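# Seat the upright loose cup onto the empty plug

## Task

Pick up the loose cup whose wide opening faces upward, turn it over, and lower it onto the uncovered plug of the fixture that holds no cup, wide opening downward, pushed fully down. Do not disturb the cups already sitting on the other fixtures, knock nothing off the table, and release the cup at the end.

## Robot and tools

Robot: two arms, left_arm and right_arm, each with a parallel gripper. The names are labels only and do not match sides of any image. Each gripper's fingers extend along its own +z axis and close along its own y axis. The reported end_effector_position sits between the finger pads, roughly 1 cm short of the fingertips.

Frame: one shared scene frame for every pose. Origin on the table surface midway between the arms; +x points out over the table, +z up, and left_arm is on the +y side. Positions are in metres, orientations are quaternions written w first (qw, qx, qy, qz).

Row layout (used by both motion tools): a single flat list of 16 numbers covering both arms, even if only one moves: left_arm x, y, z, qw, qx, qy, qz, opening, then right_arm x, y, z, qw, qx, qy, qz, opening. x, y, z and the quaternion are an absolute target pose for that gripper in the scene frame, not an offset. Opening is an absolute command from -1 (closed) to +1 (fully open, 0.094 m).

execute_actions(actions): a list of up to 15 actions; each action is a list of up to 15 rows; each row runs for one control step of 1/30 s, and an action shorter than 15 rows repeats its final row until 15 steps (0.5 s) have passed. An empty list just returns the current state and images. If any target lies more than 0.6 m from that gripper's current position along any of the gripper's own axes, that action is rejected for both arms; a malformed action, or a first action failing this test against the latest reported state, rejects the entire call with no motion. To hold an orientation, repeat the same quaternion in every row rather than copying a drifted reported one.

move(target, speed, blocking): target is one 16-number row as above (absolute poses). Each gripper follows a straight line toward its pose; both paths finish together, lasting 0.5 to 10 s, and are cut off at 10 s. speed is the top path speed in m/s, 0.002 to 0.5, default 0.25; rotation is capped at twice that value in rad/s, taking the shorter way round. The opening is applied at the start. Paths do not avoid obstacles or the other arm, and grippers lag, wander and can overshoot the speed, especially with a nearly straight arm. Faster contact hits harder, and aiming further past a contact presses harder. With blocking=false the result arrives after 0.5 s while motion continues; until a result shows the move has ended, other moves and execute_actions are refused, so use wait or stop first. The result adds a move: line giving the ending (done, off_target, moving, held, fault) and any limits: paced means the sent pose was clipped; held means a check blocked some steps, after which the arm may briefly move much faster. If only one arm is named, the other reached its pose. Distances from each gripper to its pose are also listed.

wait(seconds): 0 to 10; lets time pass with both arms holding their last command; returns early if a running move ends. stop(): brakes a running move (needs room, more when fast); fingers keep moving. zoom_image(camera, region): region is [x0, y0, x1, y1] in pixels of that camera's latest image, origin top-left, at most 504 by 504. finished_scene(scene): pass the number of the scene being ended; it cannot be undone and reports whether the goal holds, so only call it once the cup is seated and released.

Controller behaviour: every step, the commanded pose is limited to 70 mm and 16 degrees from the measured pose, solved by damped inverse kinematics with position favoured over orientation. After an action an arm advances at most to its last clipped pose, so far targets need further commands. Motions commonly stop a centimetre or more off, usually low. Elbows never fully straighten. Joint limits (rad): waist -2.618 to 3.054, shoulder 0.000 to 3.142, elbow 0.000 to 3.142, wrist pitch -1.571 to 1.571, wrist yaw -1.571 to 1.571, wrist roll -2.094 to 2.094. For an arm meant to stay still, resend its full pose from the last result before it stopped, plus its intended opening.

Results: a state line left_arm: … | right_arm: … with each gripper's position and quaternion (printed position may be off, more at long reach); Hand target lines showing where each arm is now being driven; a pose unreachable line when the clearance check altered or blocked an arm's command; grip_measured on the same -1..+1 scale (the last Joint positions value is the opening in metres; each gripper may read up to about 1 mm off). Between the extremes, fingers go where grip_measured would equal your number, so to hold the cup command about 0.03 below grip_measured (less for a lighter hold). Pad force tops out near 50 to 62 N. FAULT lines mean an arm stopped. MOTOR HOT warns from 75 °C; OVER-TEMPERATURE FAULT means a 10 s stop at 90 °C, or at 100 °C the arm and gripper go limp and it falls. Holding loads heats motors, even while you think, and the robot keeps holding the last command during your replies.

Cameras: cam_head_left, cam_head_right, cam_high, cam_low (each 504x504) and cam_left_wrist, cam_right_wrist (616x616, fisheye), returned in that order. Calibration (K, distortion, T_world_to_cam) is supplied per camera; fixed cameras may be off by a few degrees and millimetres, and wrist camera poses follow the reported joints.

Avoid: dropping the cup, knocking anything off the table, bumping the seated cups, slamming or pressing hard onto the plug, and letting the arms collide or push on each other. Expect occasional brief tugs on the held cup or pushes on loose items; grip firmly enough and verify with images before releasing.

Each tool is called after ">>>" as name([rows], argument=value, ...), one row to a line, values as JSON.

## Session

I'll start by looking at the current state of the scene.

>>> execute_actions(actions=[])

Scene clock: 0.00 s.
left_arm: end_effector_position=(+0.1514, +0.5389, +0.2109) grip_measured=+1.000 end_effector_quat_wxyz=(-0.155, +0.875, -0.379, +0.257) | right_arm: end_effector_position=(+0.2601, +0.1748, +0.2375) grip_measured=+1.000 end_effector_quat_wxyz=(-0.402, +0.640, -0.592, -0.280)
Joint positions: left_arm=[ 1.653  1.398  1.35  -1.412  0.6   -0.813  0.094] | right_arm=[ 1.107  2.014  1.823 -0.398 -0.358 -0.447  0.094]
Joint velocities: left_arm=[-0.002  0.007  0.007  0.007  0.022 -0.037  0.   ] | right_arm=[ 0.002  0.002  0.002 -0.007  0.022 -0.037  0.   ]
Hand target (left_arm): +0.152, +0.540, +0.215; -0.165, +0.872, -0.384, +0.255
Hand target (right_arm): +0.259, +0.174, +0.248; -0.409, +0.639, -0.587, -0.283

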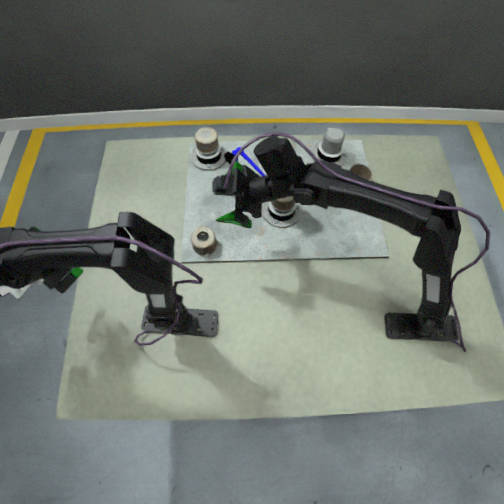

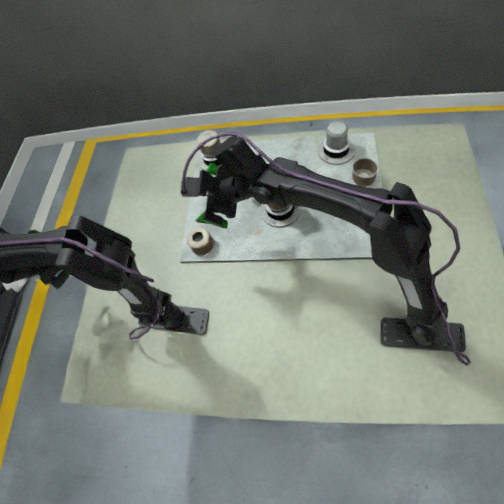

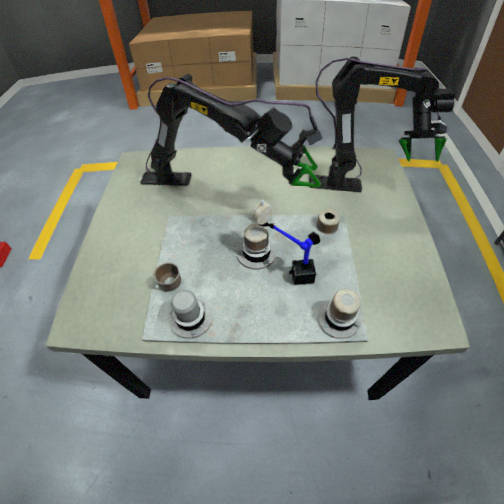

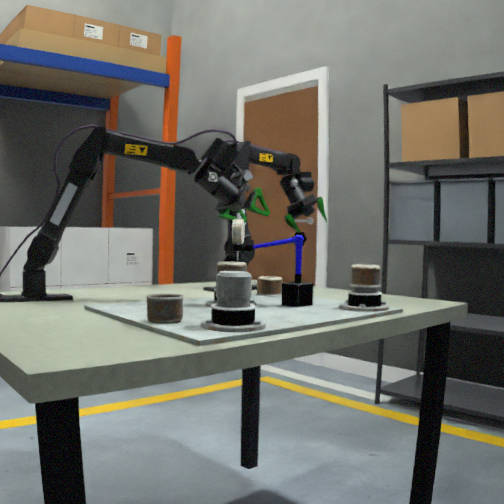

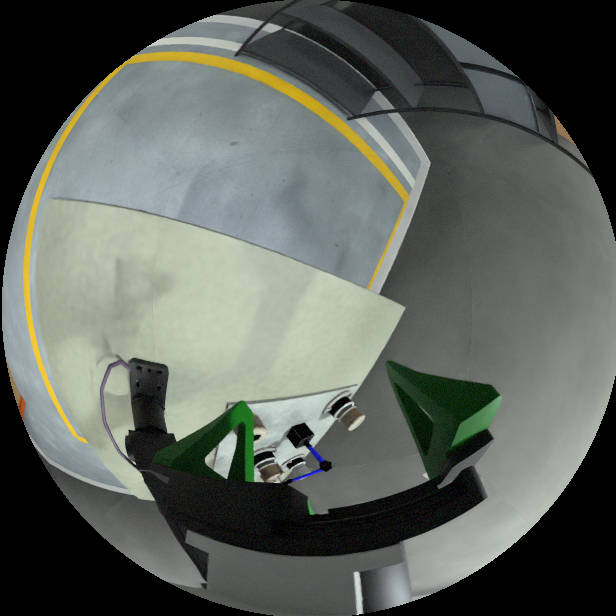

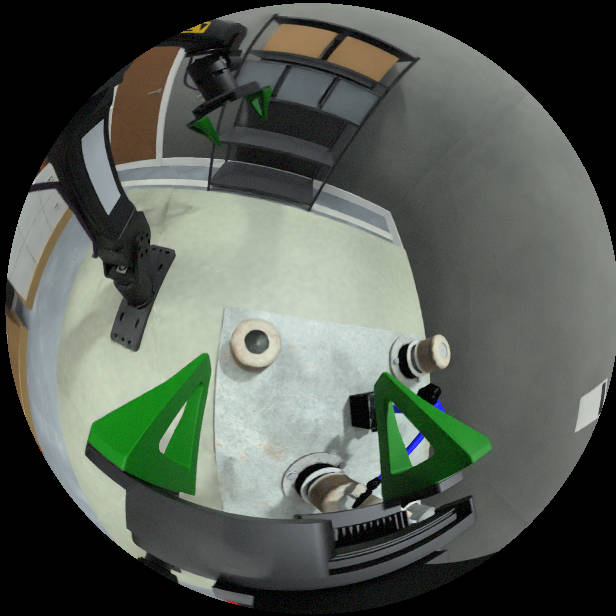

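>>> zoom_image(camera="cam_high", region=[130, 190, 380, 350])

>>> zoom_image(camera="cam_low", region=[120, 210, 420, 350])

>>> zoom_image(camera="cam_head_right", region=[280, 100, 420, 220])

Region (130, 190, 380, 350) of cam_high's 504x504 image, scaled by 2.016, with more detail than that image has; it fills the top 323 rows of this view, and the rest is white.

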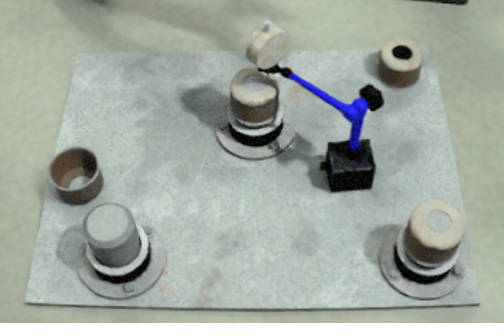

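Region (120, 210, 420, 350) of cam_low's 504x504 image, scaled by 1.680, with more detail than that image has; it fills the top 235 rows of this view, and the rest is white.

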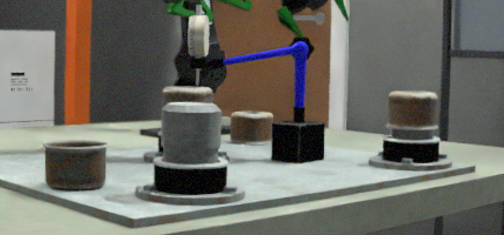

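Region (280, 100, 420, 220) of cam_head_right's 504x504 image, scaled by 3.600, with more detail than that image has; it fills the top 432 rows of this view, and the rest is white.

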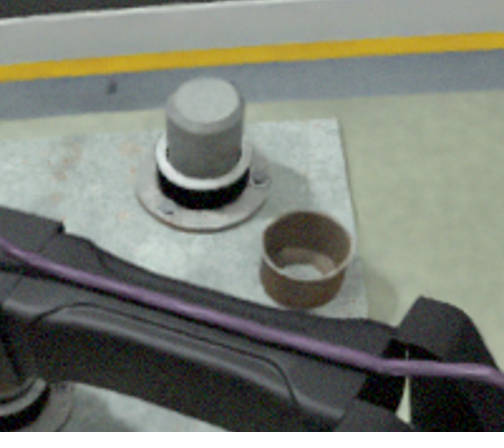

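>>> move(target=[0.152, 0.540, 0.215, -0.165, 0.872, -0.384, 0.255, 1, 0.30, 0.06, 0.33, 0.30, -0.40, 0.80, 0.33, 1], speed=0.3)

Scene clock: 31.43 s.
left_arm: end_effector_position=(+0.1514, +0.5389, +0.2109) grip_measured=+1.000 end_effector_quat_wxyz=(-0.155, +0.876, -0.379, +0.257) | right_arm: end_effector_position=(+0.3028, +0.0614, +0.3139) grip_measured=+1.000 end_effector_quat_wxyz=(+0.293, -0.402, +0.807, +0.320)
Joint positions: left_arm=[ 1.653  1.398  1.35  -1.412  0.6   -0.814  0.094] | right_arm=[ 0.915  1.874  2.048 -0.904 -0.364  0.058  0.094]
Joint velocities: left_arm=[-0.007  0.002  0.002  0.051  0.007  0.066  0.   ] | right_arm=[ 0.012  0.002  0.002  0.081 -0.007 -0.037  0.   ]
Hand target (left_arm): +0.152, +0.540, +0.215; -0.165, +0.872, -0.384, +0.255
Hand target (right_arm): +0.301, +0.060, +0.330; +0.301, -0.400, +0.800, +0.331
Off the commanded pose (left_arm): 0.004 m, 1 deg.
Off the commanded pose (right_arm): 0.016 m, 2 deg.
move: off_target (right_arm)
camera_calibration (this result's frames):
cam_left_wrist: T_world_to_cam=[[0.730479, 0.380326, 0.567232, -0.429391], [0.127496, -0.891923, 0.433841, 0.423517], [0.670928, -0.244592, -0.700021, 0.293131], [0, 0, 0, 1]] pos_world=[0.0629949, 0.612751, 0.265023]
cam_right_wrist: T_world_to_cam=[[0.901908, -0.424667, -0.0788726, -0.228955], [-0.426581, -0.847116, -0.316898, 0.321773], [0.0677617, 0.319458, -0.945175, 0.354091], [0, 0, 0, 1]] pos_world=[0.319764, 0.0622318, 0.418589]

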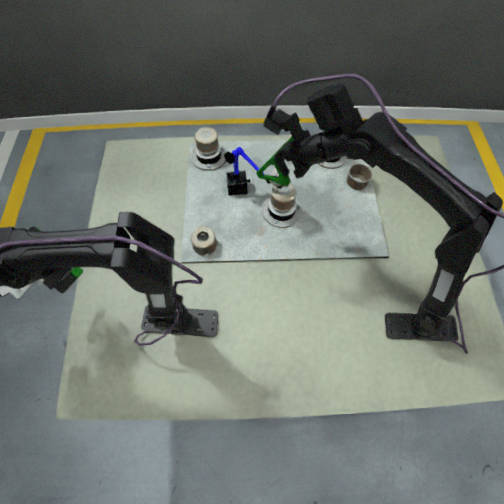

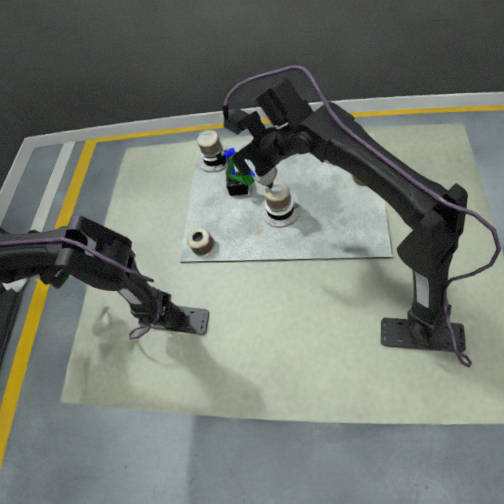

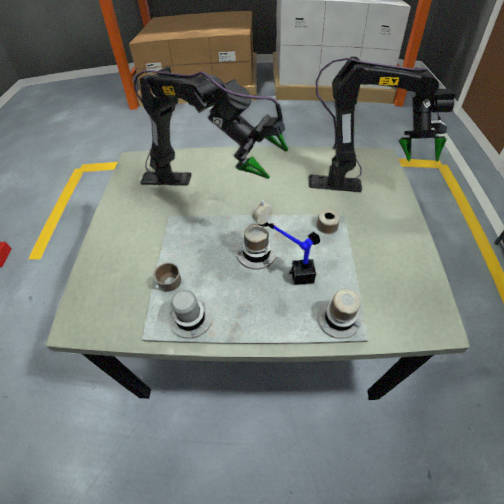

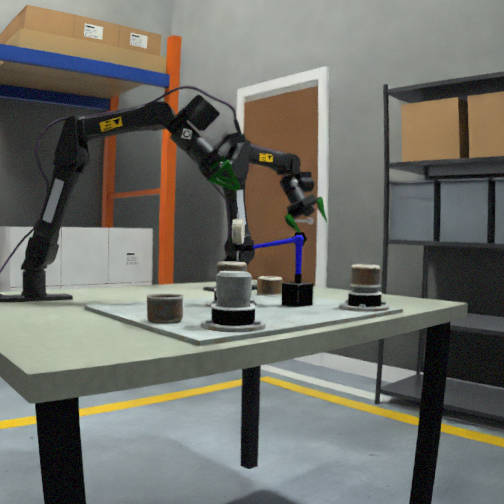

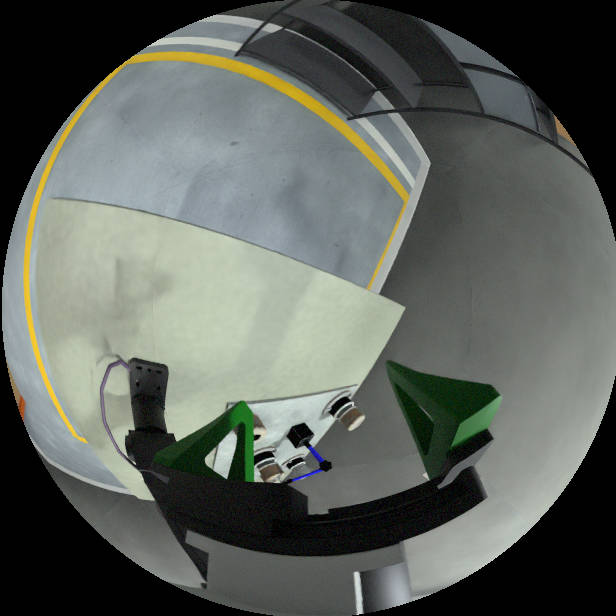

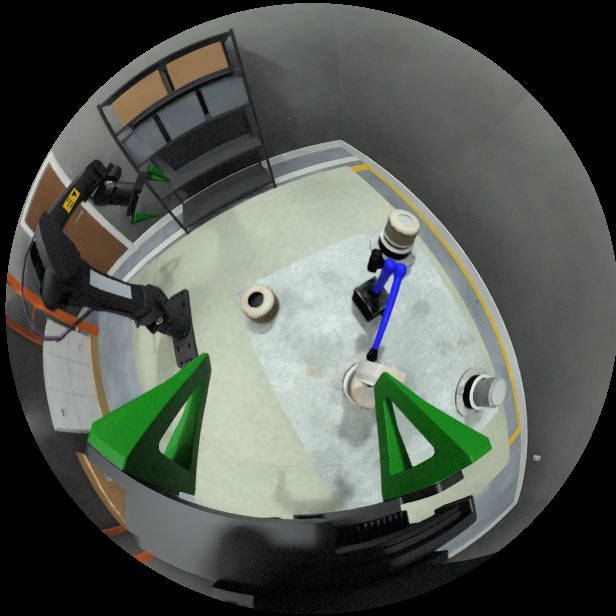

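>>> move(target=[0.152, 0.540, 0.215, -0.165, 0.872, -0.384, 0.255, 1, 0.44, -0.235, 0.21, 0.2155, -0.0926, 0.9719, 0.0205, 1], speed=0.3)

Scene clock: 35.33 s.
left_arm: end_effector_position=(+0.1514, +0.5389, +0.2109) grip_measured=+1.000 end_effector_quat_wxyz=(-0.155, +0.876, -0.379, +0.257) | right_arm: end_effector_position=(+0.4408, -0.2299, +0.1916) grip_measured=+1.000 end_effector_quat_wxyz=(+0.195, -0.096, +0.976, +0.025)
Joint positions: left_arm=[ 1.653  1.398  1.35  -1.412  0.6   -0.814  0.094] | right_arm=[ 0.376  1.927  1.906 -1.155  0.021  0.078  0.094]
Joint velocities: left_arm=[ 0.002  0.012 -0.012  0.066  0.007  0.022  0.   ] | right_arm=[-0.007 -0.012 -0.002 -0.037 -0.007  0.022  0.   ]
Hand target (left_arm): +0.152, +0.540, +0.215; -0.165, +0.872, -0.384, +0.255
Hand target (right_arm): +0.445, -0.231, +0.209; +0.215, -0.091, +0.972, +0.023
Off the commanded pose (left_arm): 0.004 m, 1 deg.
Off the commanded pose (right_arm): 0.019 m, 2 deg.
move: off_target (right_arm)
camera_calibration (this result's frames):
cam_left_wrist: T_world_to_cam=[[0.730344, 0.380678, 0.567171, -0.429547], [0.127763, -0.891789, 0.434038, 0.423363], [0.671025, -0.244534, -0.699949, 0.293069], [0, 0, 0, 1]] pos_world=[0.0629702, 0.612735, 0.265004]
cam_right_wrist: T_world_to_cam=[[0.34855, -0.927193, 0.13721, -0.399762], [-0.930878, -0.325342, 0.166191, 0.344791], [-0.109451, -0.185652, -0.976501, 0.290186], [0, 0, 0, 1]] pos_world=[0.492056, -0.204608, 0.280917]

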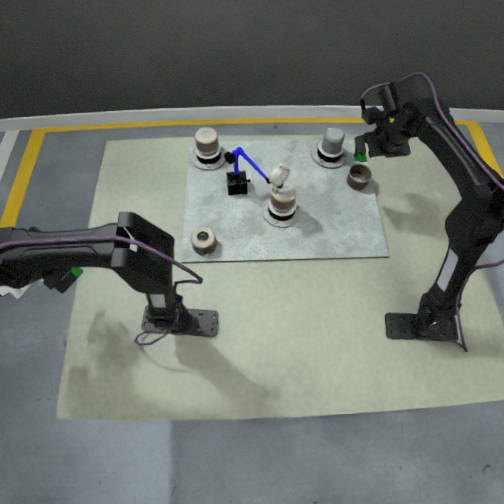

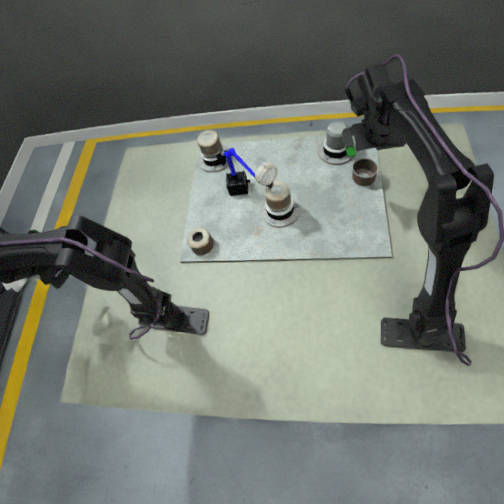

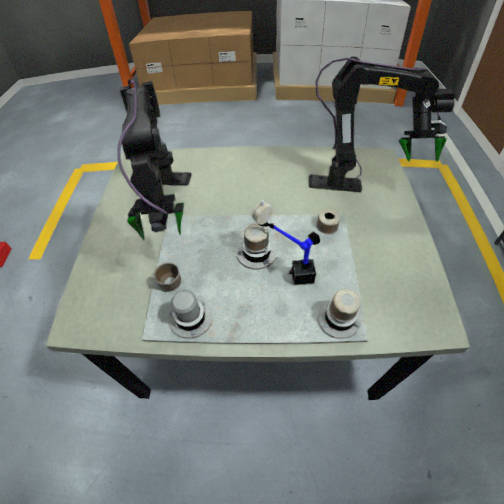

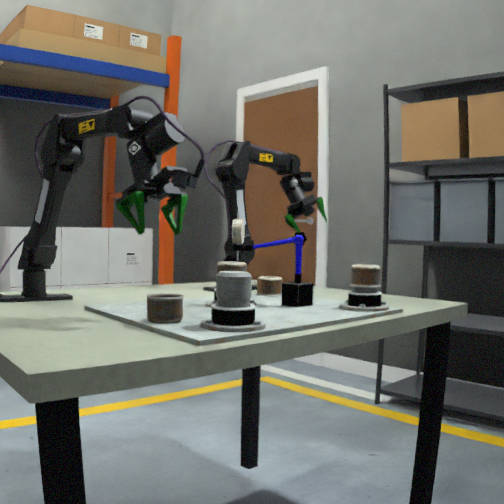

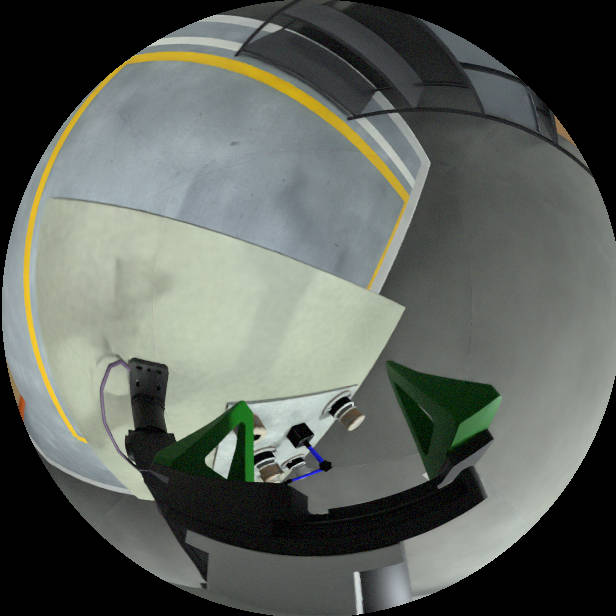

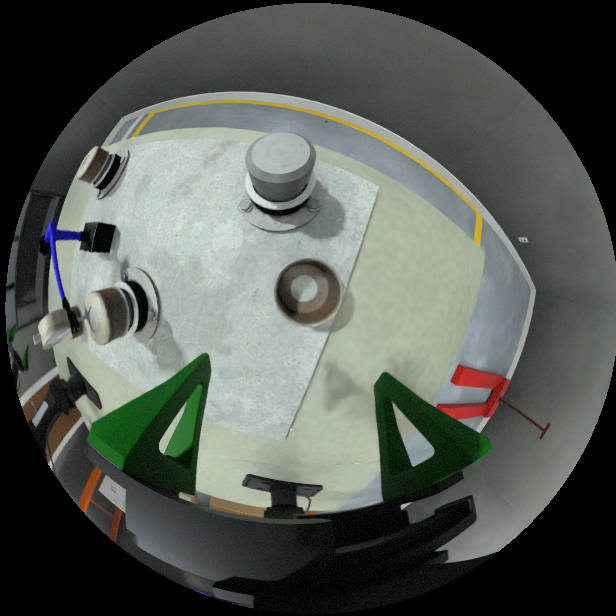

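>>> move(target=[0.152, 0.540, 0.215, -0.165, 0.872, -0.384, 0.255, 1, 0.478, -0.238, 0.12, 0.0434, -0.0948, 0.9945, 0.0041, 1], speed=0.2)

Scene clock: 39.50 s.
left_arm: end_effector_position=(+0.1514, +0.5389, +0.2109) grip_measured=+1.000 end_effector_quat_wxyz=(-0.155, +0.876, -0.378, +0.257) | right_arm: end_effector_position=(+0.4750, -0.2370, +0.1071) grip_measured=+1.000 end_effector_quat_wxyz=(+0.033, -0.092, +0.995, -0.001)
Joint positions: left_arm=[ 1.653  1.398  1.35  -1.412  0.6   -0.815  0.094] | right_arm=[ 0.339  2.477  2.532 -1.561  0.013  0.057  0.094]
Joint velocities: left_arm=[ 0.012  0.002 -0.022  0.022  0.007 -0.037  0.   ] | right_arm=[-0.002 -0.007  0.007 -0.007 -0.051 -0.051  0.   ]
Hand target (left_arm): +0.152, +0.540, +0.215; -0.165, +0.872, -0.384, +0.255
Hand target (right_arm): +0.478, -0.238, +0.120; +0.048, -0.093, +0.995, +0.006
Off the commanded pose (left_arm): 0.004 m, 1 deg.
Off the commanded pose (right_arm): 0.013 m, 1 deg.
joint sent to its limit (right arm) — the command would take joint 4 (wrist pitch) past its lower limit, so that joint was sent only as far as its limit.
move: off_target (right_arm)
camera_calibration (this result's frames):
cam_left_wrist: T_world_to_cam=[[0.730208, 0.381029, 0.56711, -0.429703], [0.128029, -0.891655, 0.434235, 0.423209], [0.671122, -0.244475, -0.699876, 0.293008], [0, 0, 0, 1]] pos_world=[0.0629455, 0.612719, 0.264986]
cam_right_wrist: T_world_to_cam=[[0.373479, -0.922563, 0.0969104, -0.41311], [-0.831258, -0.286475, 0.476384, 0.317054], [-0.411732, -0.258477, -0.87388, 0.325361], [0, 0, 0, 1]] pos_world=[0.551803, -0.206194, 0.173322]

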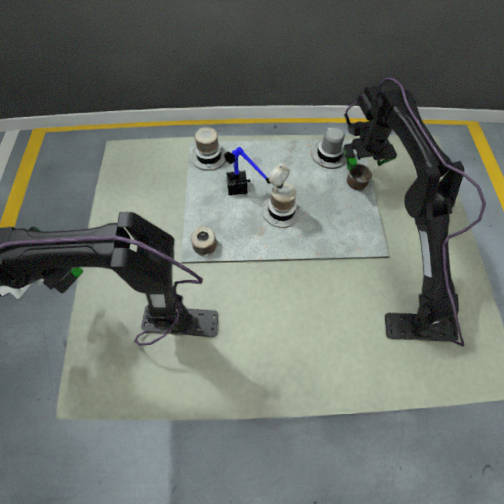

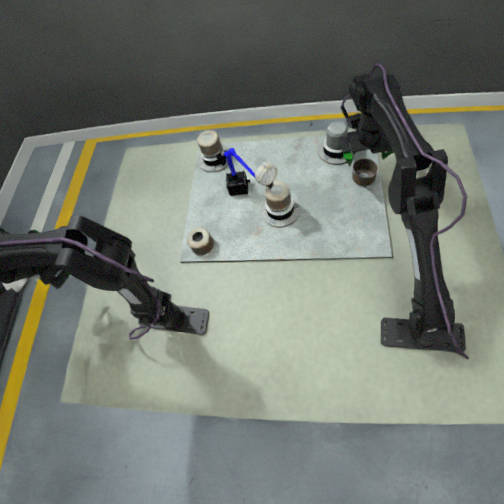

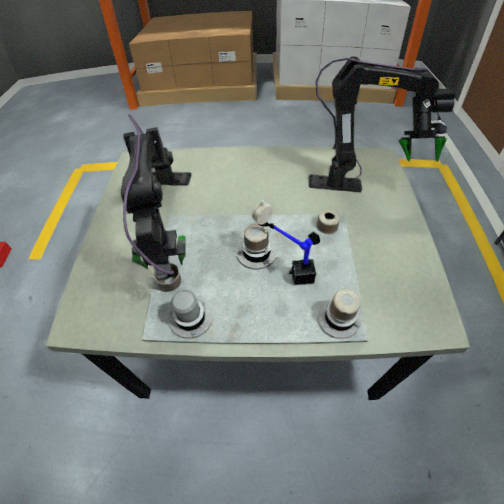

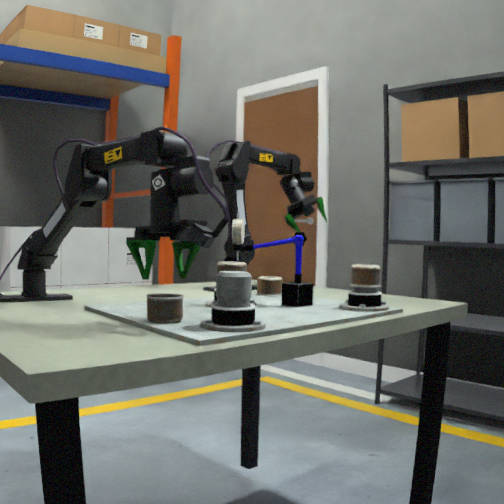

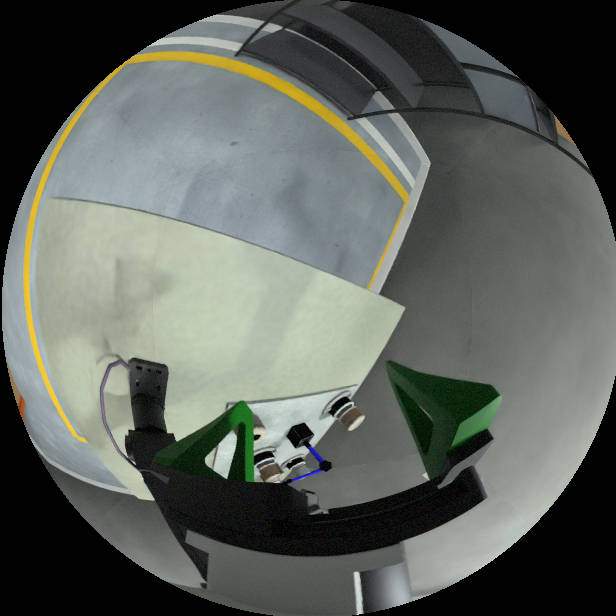

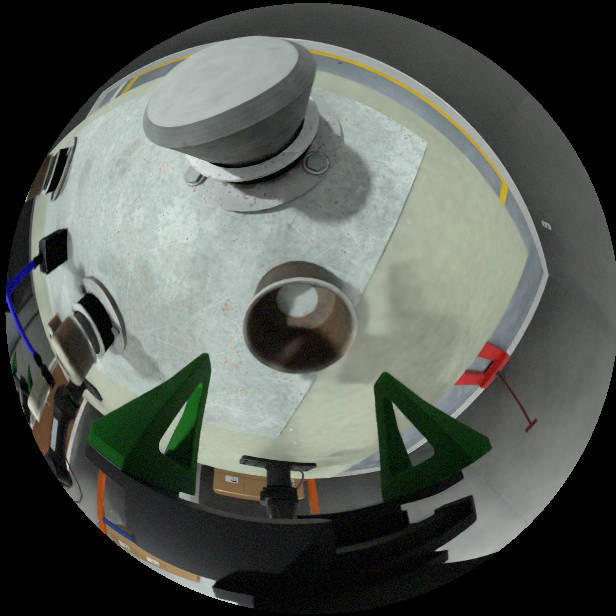

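>>> move(target=[0.152, 0.540, 0.215, -0.165, 0.872, -0.384, 0.255, 1, 0.484, -0.238, 0.046, 0.0261, 0.0998, 0.9947, -0.0026, 1], speed=0.2)

Scene clock: 44.77 s.
left_arm: end_effector_position=(+0.1514, +0.5389, +0.2109) grip_measured=+1.000 end_effector_quat_wxyz=(-0.155, +0.876, -0.378, +0.257) | right_arm: end_effector_position=(+0.4843, -0.2347, +0.0481) grip_measured=+1.000 end_effector_quat_wxyz=(+0.024, +0.094, +0.995, +0.002)
Joint positions: left_arm=[ 1.653  1.398  1.35  -1.412  0.6   -0.815  0.094] | right_arm=[ 0.339  2.501  2.341 -1.363  0.013  0.43   0.094]
Joint velocities: left_arm=[-0.012 -0.002  0.002  0.051  0.007  0.007  0.   ] | right_arm=[-0.017  0.002 -0.007  0.037 -0.007  0.037  0.   ]
Hand target (left_arm): +0.152, +0.540, +0.215; -0.165, +0.872, -0.384, +0.255
Hand target (right_arm): +0.484, -0.238, +0.046; +0.026, +0.100, +0.995, -0.003
Off the commanded pose (left_arm): 0.004 m, 1 deg.
Off the commanded pose (right_arm): 0.004 m, 1 deg.
move: done
camera_calibration (this result's frames):
cam_left_wrist: T_world_to_cam=[[0.730072, 0.38138, 0.567049, -0.429859], [0.128295, -0.891521, 0.434431, 0.423055], [0.671219, -0.244417, -0.699804, 0.292946], [0, 0, 0, 1]] pos_world=[0.0629209, 0.612703, 0.264967]
cam_right_wrist: T_world_to_cam=[[0.0133315, -0.99695, 0.0769007, -0.250822], [-0.871723, 0.0260861, 0.489304, 0.445925], [-0.489818, -0.0735593, -0.868716, 0.35928], [0, 0, 0, 1]] pos_world=[0.568049, -0.235261, 0.113208]

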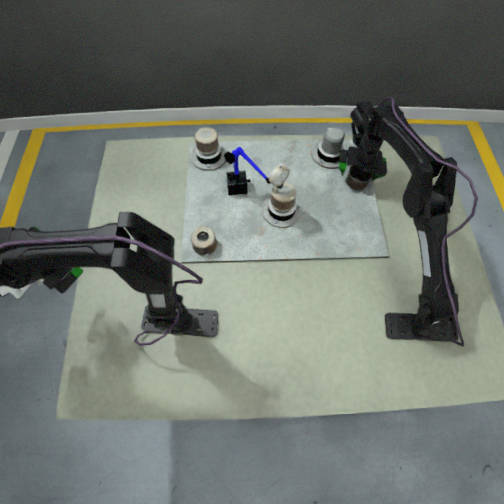

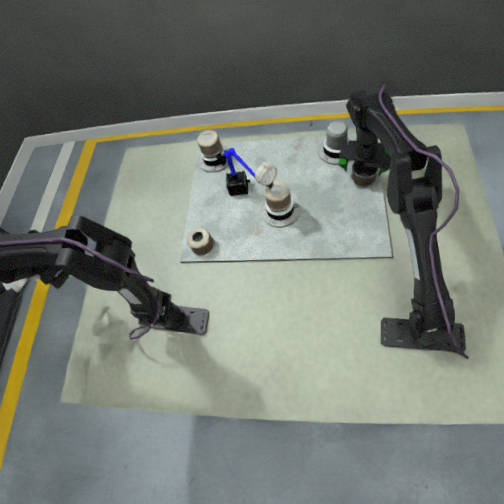

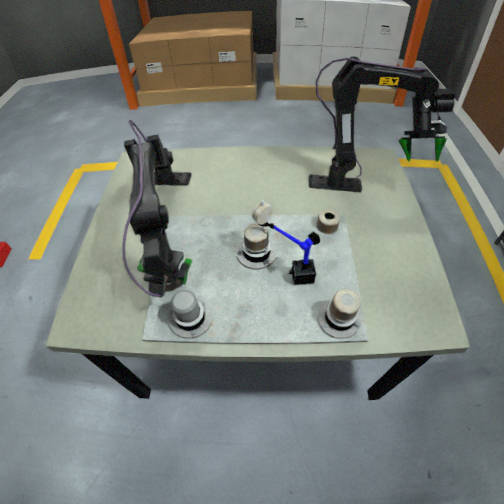

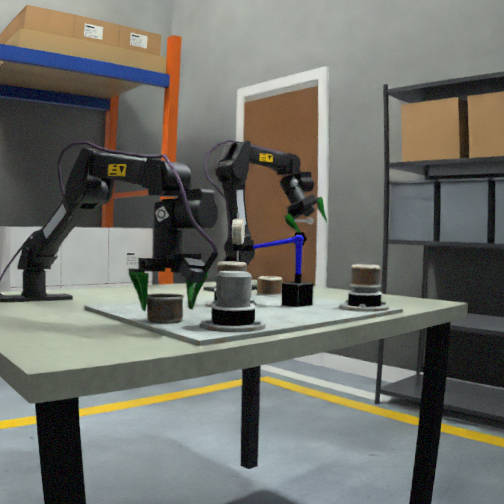

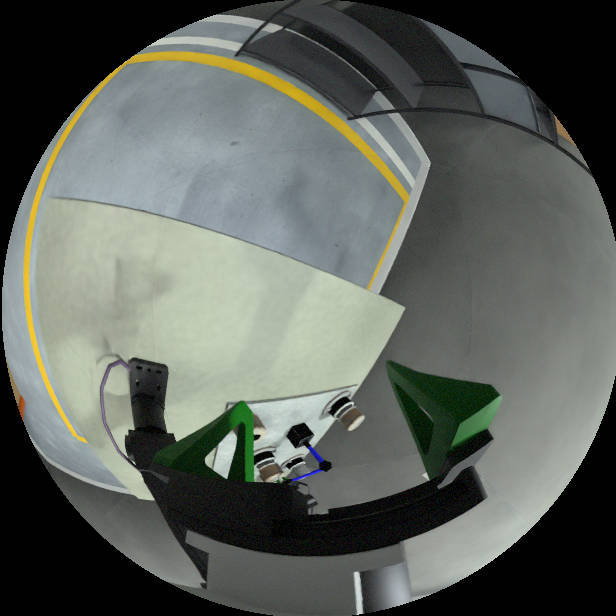

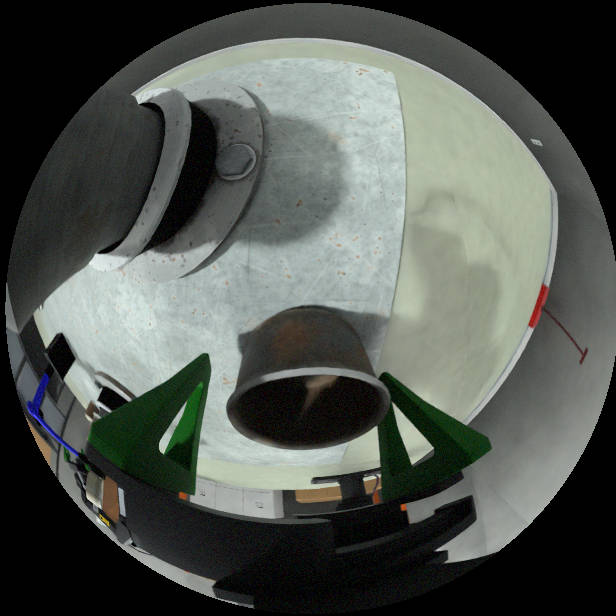

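>>> move(target=[0.152, 0.540, 0.215, -0.165, 0.872, -0.384, 0.255, 1, 0.483, -0.243, 0.032, -0.0607, 0.0996, 0.9931, 0.0061, 1], speed=0.1)

Scene clock: 47.33 s.
left_arm: end_effector_position=(+0.1514, +0.5389, +0.2109) grip_measured=+1.000 end_effector_quat_wxyz=(-0.155, +0.876, -0.378, +0.257) | right_arm: end_effector_position=(+0.4807, -0.2414, +0.0280) grip_measured=+1.000 end_effector_quat_wxyz=(-0.037, +0.102, +0.994, +0.009)
Joint positions: left_arm=[ 1.653  1.398  1.35  -1.412  0.6   -0.815  0.094] | right_arm=[ 0.308  2.683  2.604 -1.556 -0.04   0.414  0.094]
Joint velocities: left_arm=[-0.002 -0.017 -0.012 -0.007 -0.037 -0.007  0.   ] | right_arm=[-0.002 -0.007 -0.002  0.007 -0.007 -0.022  0.   ]
Hand target (left_arm): +0.152, +0.540, +0.215; -0.165, +0.872, -0.384, +0.255
Hand target (right_arm): +0.483, -0.243, +0.032; -0.035, +0.101, +0.994, +0.015
Off the commanded pose (left_arm): 0.004 m, 1 deg.
Off the commanded pose (right_arm): 0.005 m, 3 deg.
joint sent to its limit (right arm) — the command would take joint 4 (wrist pitch) past its lower limit, so that joint was sent only as far as its limit.
move: off_target (right_arm)
camera_calibration (this result's frames):
cam_left_wrist: T_world_to_cam=[[0.729936, 0.381731, 0.566987, -0.430014], [0.128561, -0.891387, 0.434628, 0.422901], [0.671316, -0.244358, -0.699731, 0.292884], [0, 0, 0, 1]] pos_world=[0.0628962, 0.612687, 0.264949]
cam_right_wrist: T_world_to_cam=[[0.00563518, -0.998782, 0.0490185, -0.25192], [-0.806076, 0.0244724, 0.591306, 0.417931], [-0.591786, -0.0428447, -0.804956, 0.394195], [0, 0, 0, 1]] pos_world=[0.571582, -0.244951, 0.0825331]

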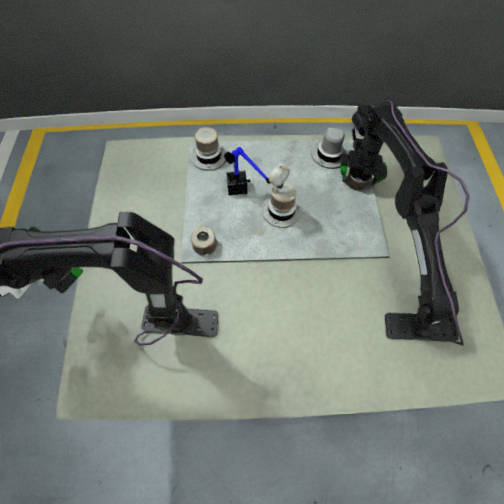

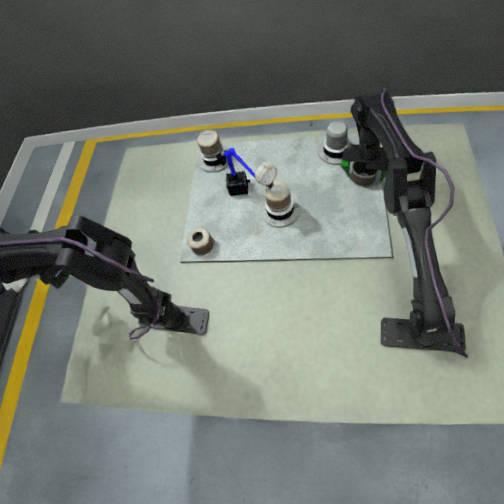

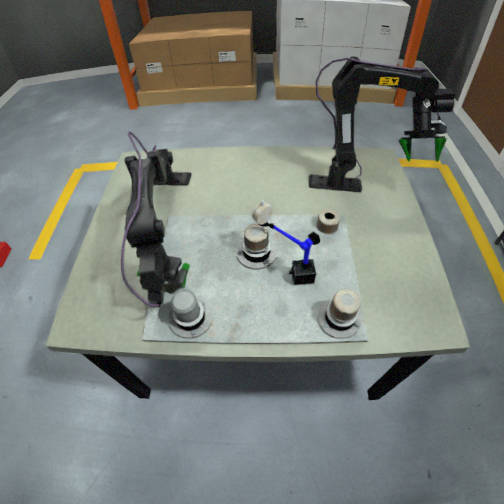

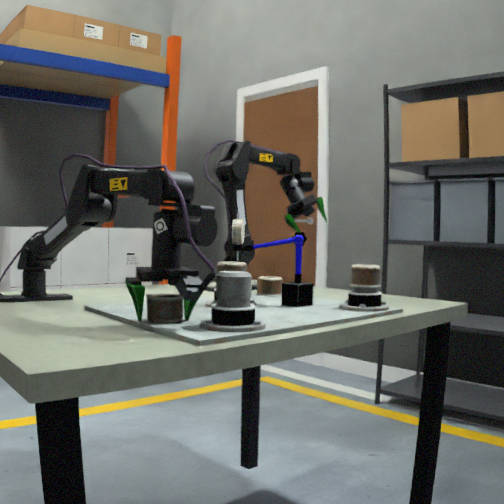

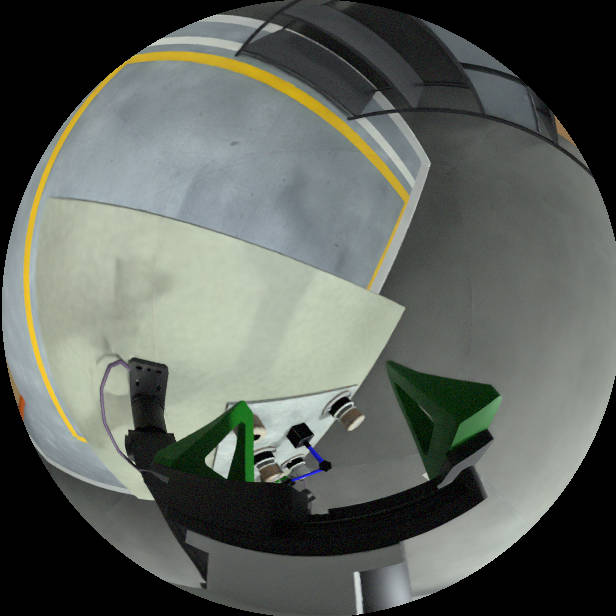

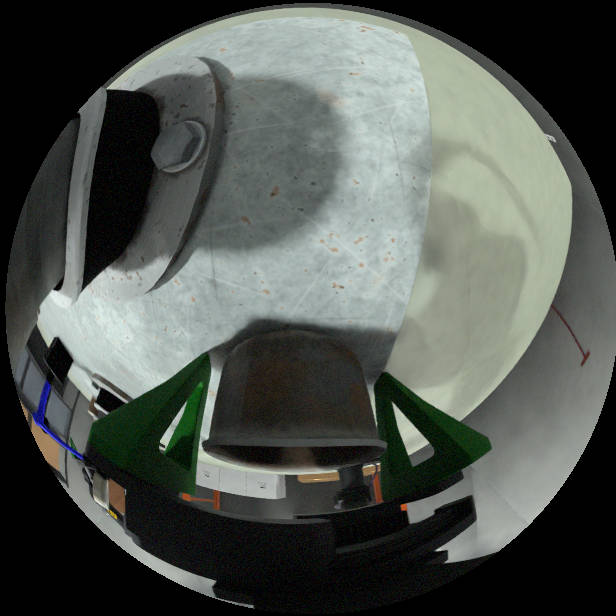

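>>> execute_actions([
  [[0.152, 0.540, 0.215, -0.165, 0.872, -0.384, 0.255, 1, 0.483, -0.243, 0.032, -0.035, 0.101, 0.994, 0.015, 0.40]],
  [[0.152, 0.540, 0.215, -0.165, 0.872, -0.384, 0.255, 1, 0.483, -0.243, 0.032, -0.035, 0.101, 0.994, 0.015, 0.40]],
])

Scene clock: 49.10 s.
left_arm: end_effector_position=(+0.1514, +0.5389, +0.2109) grip_measured=+1.000 end_effector_quat_wxyz=(-0.155, +0.876, -0.378, +0.257) | right_arm: end_effector_position=(+0.4801, -0.2411, +0.0277) grip_measured=+0.475 end_effector_quat_wxyz=(-0.039, +0.101, +0.994, +0.011)
Joint positions: left_arm=[ 1.653  1.398  1.35  -1.412  0.6   -0.815  0.094] | right_arm=[ 0.307  2.684  2.604 -1.558 -0.045  0.412  0.069]
Joint velocities: left_arm=[-0.007  0.002 -0.007 -0.022  0.007 -0.066  0.   ] | right_arm=[-0.002 -0.002  0.002 -0.051 -0.037 -0.037  0.   ]
Hand target (left_arm): +0.152, +0.540, +0.215; -0.165, +0.872, -0.384, +0.255
Hand target (right_arm): +0.483, -0.243, +0.032; -0.034, +0.101, +0.994, +0.015
Off the commanded pose (left_arm): 0.004 m, 1 deg.
Off the commanded pose (right_arm): 0.006 m, 1 deg.
camera_calibration (this result's frames):
cam_left_wrist: T_world_to_cam=[[0.729936, 0.381731, 0.566987, -0.430014], [0.128561, -0.891387, 0.434628, 0.422901], [0.671316, -0.244358, -0.699731, 0.292884], [0, 0, 0, 1]] pos_world=[0.0628962, 0.612687, 0.264949]
cam_right_wrist: T_world_to_cam=[[0.00625513, -0.998968, 0.0449823, -0.251812], [-0.803997, 0.0217235, 0.594237, 0.415858], [-0.594601, -0.0398827, -0.803031, 0.395623], [0, 0, 0, 1]] pos_world=[0.571162, -0.244808, 0.0819063]

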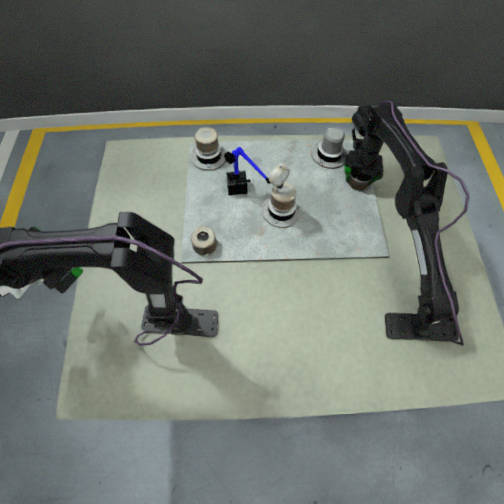

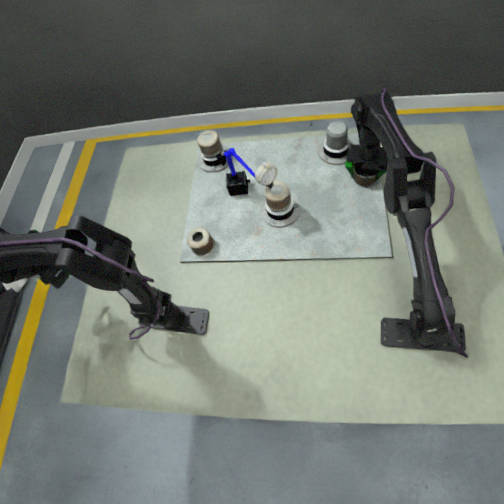

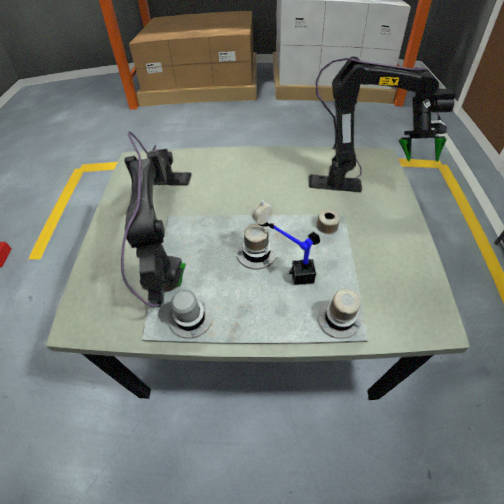

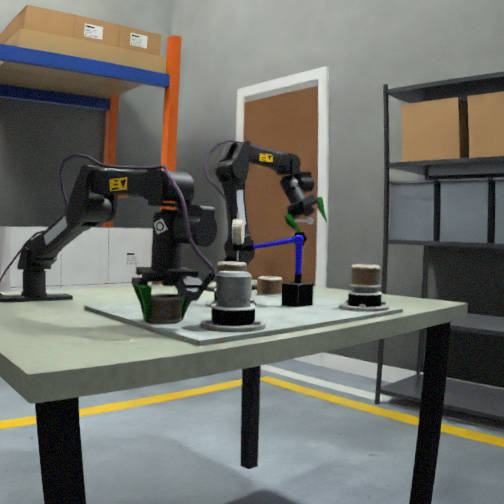

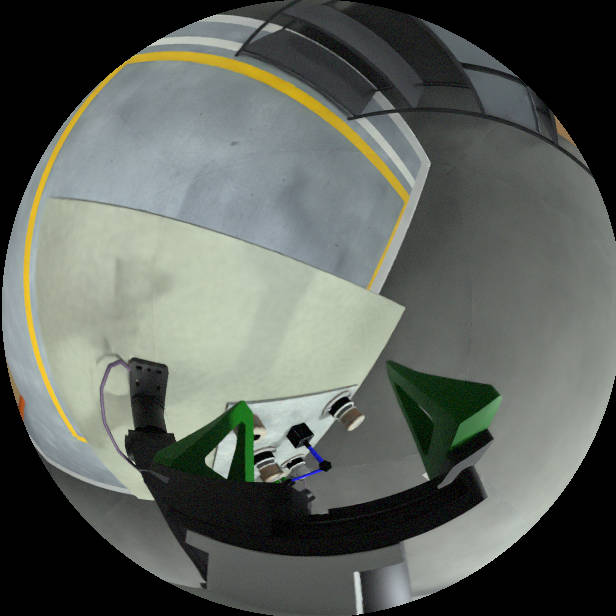

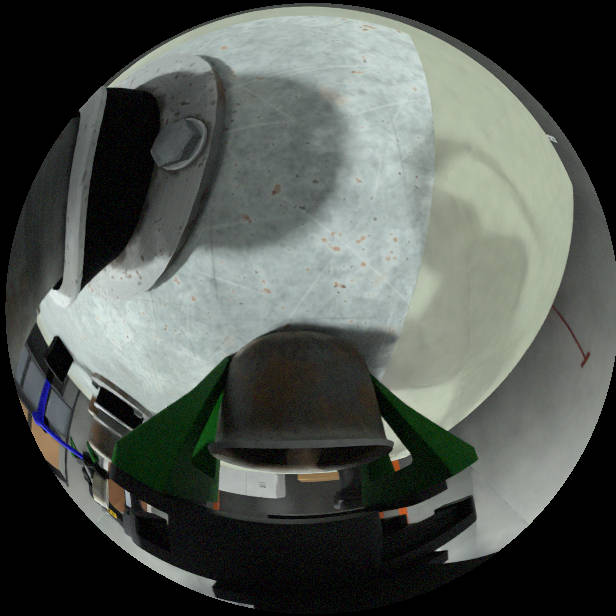

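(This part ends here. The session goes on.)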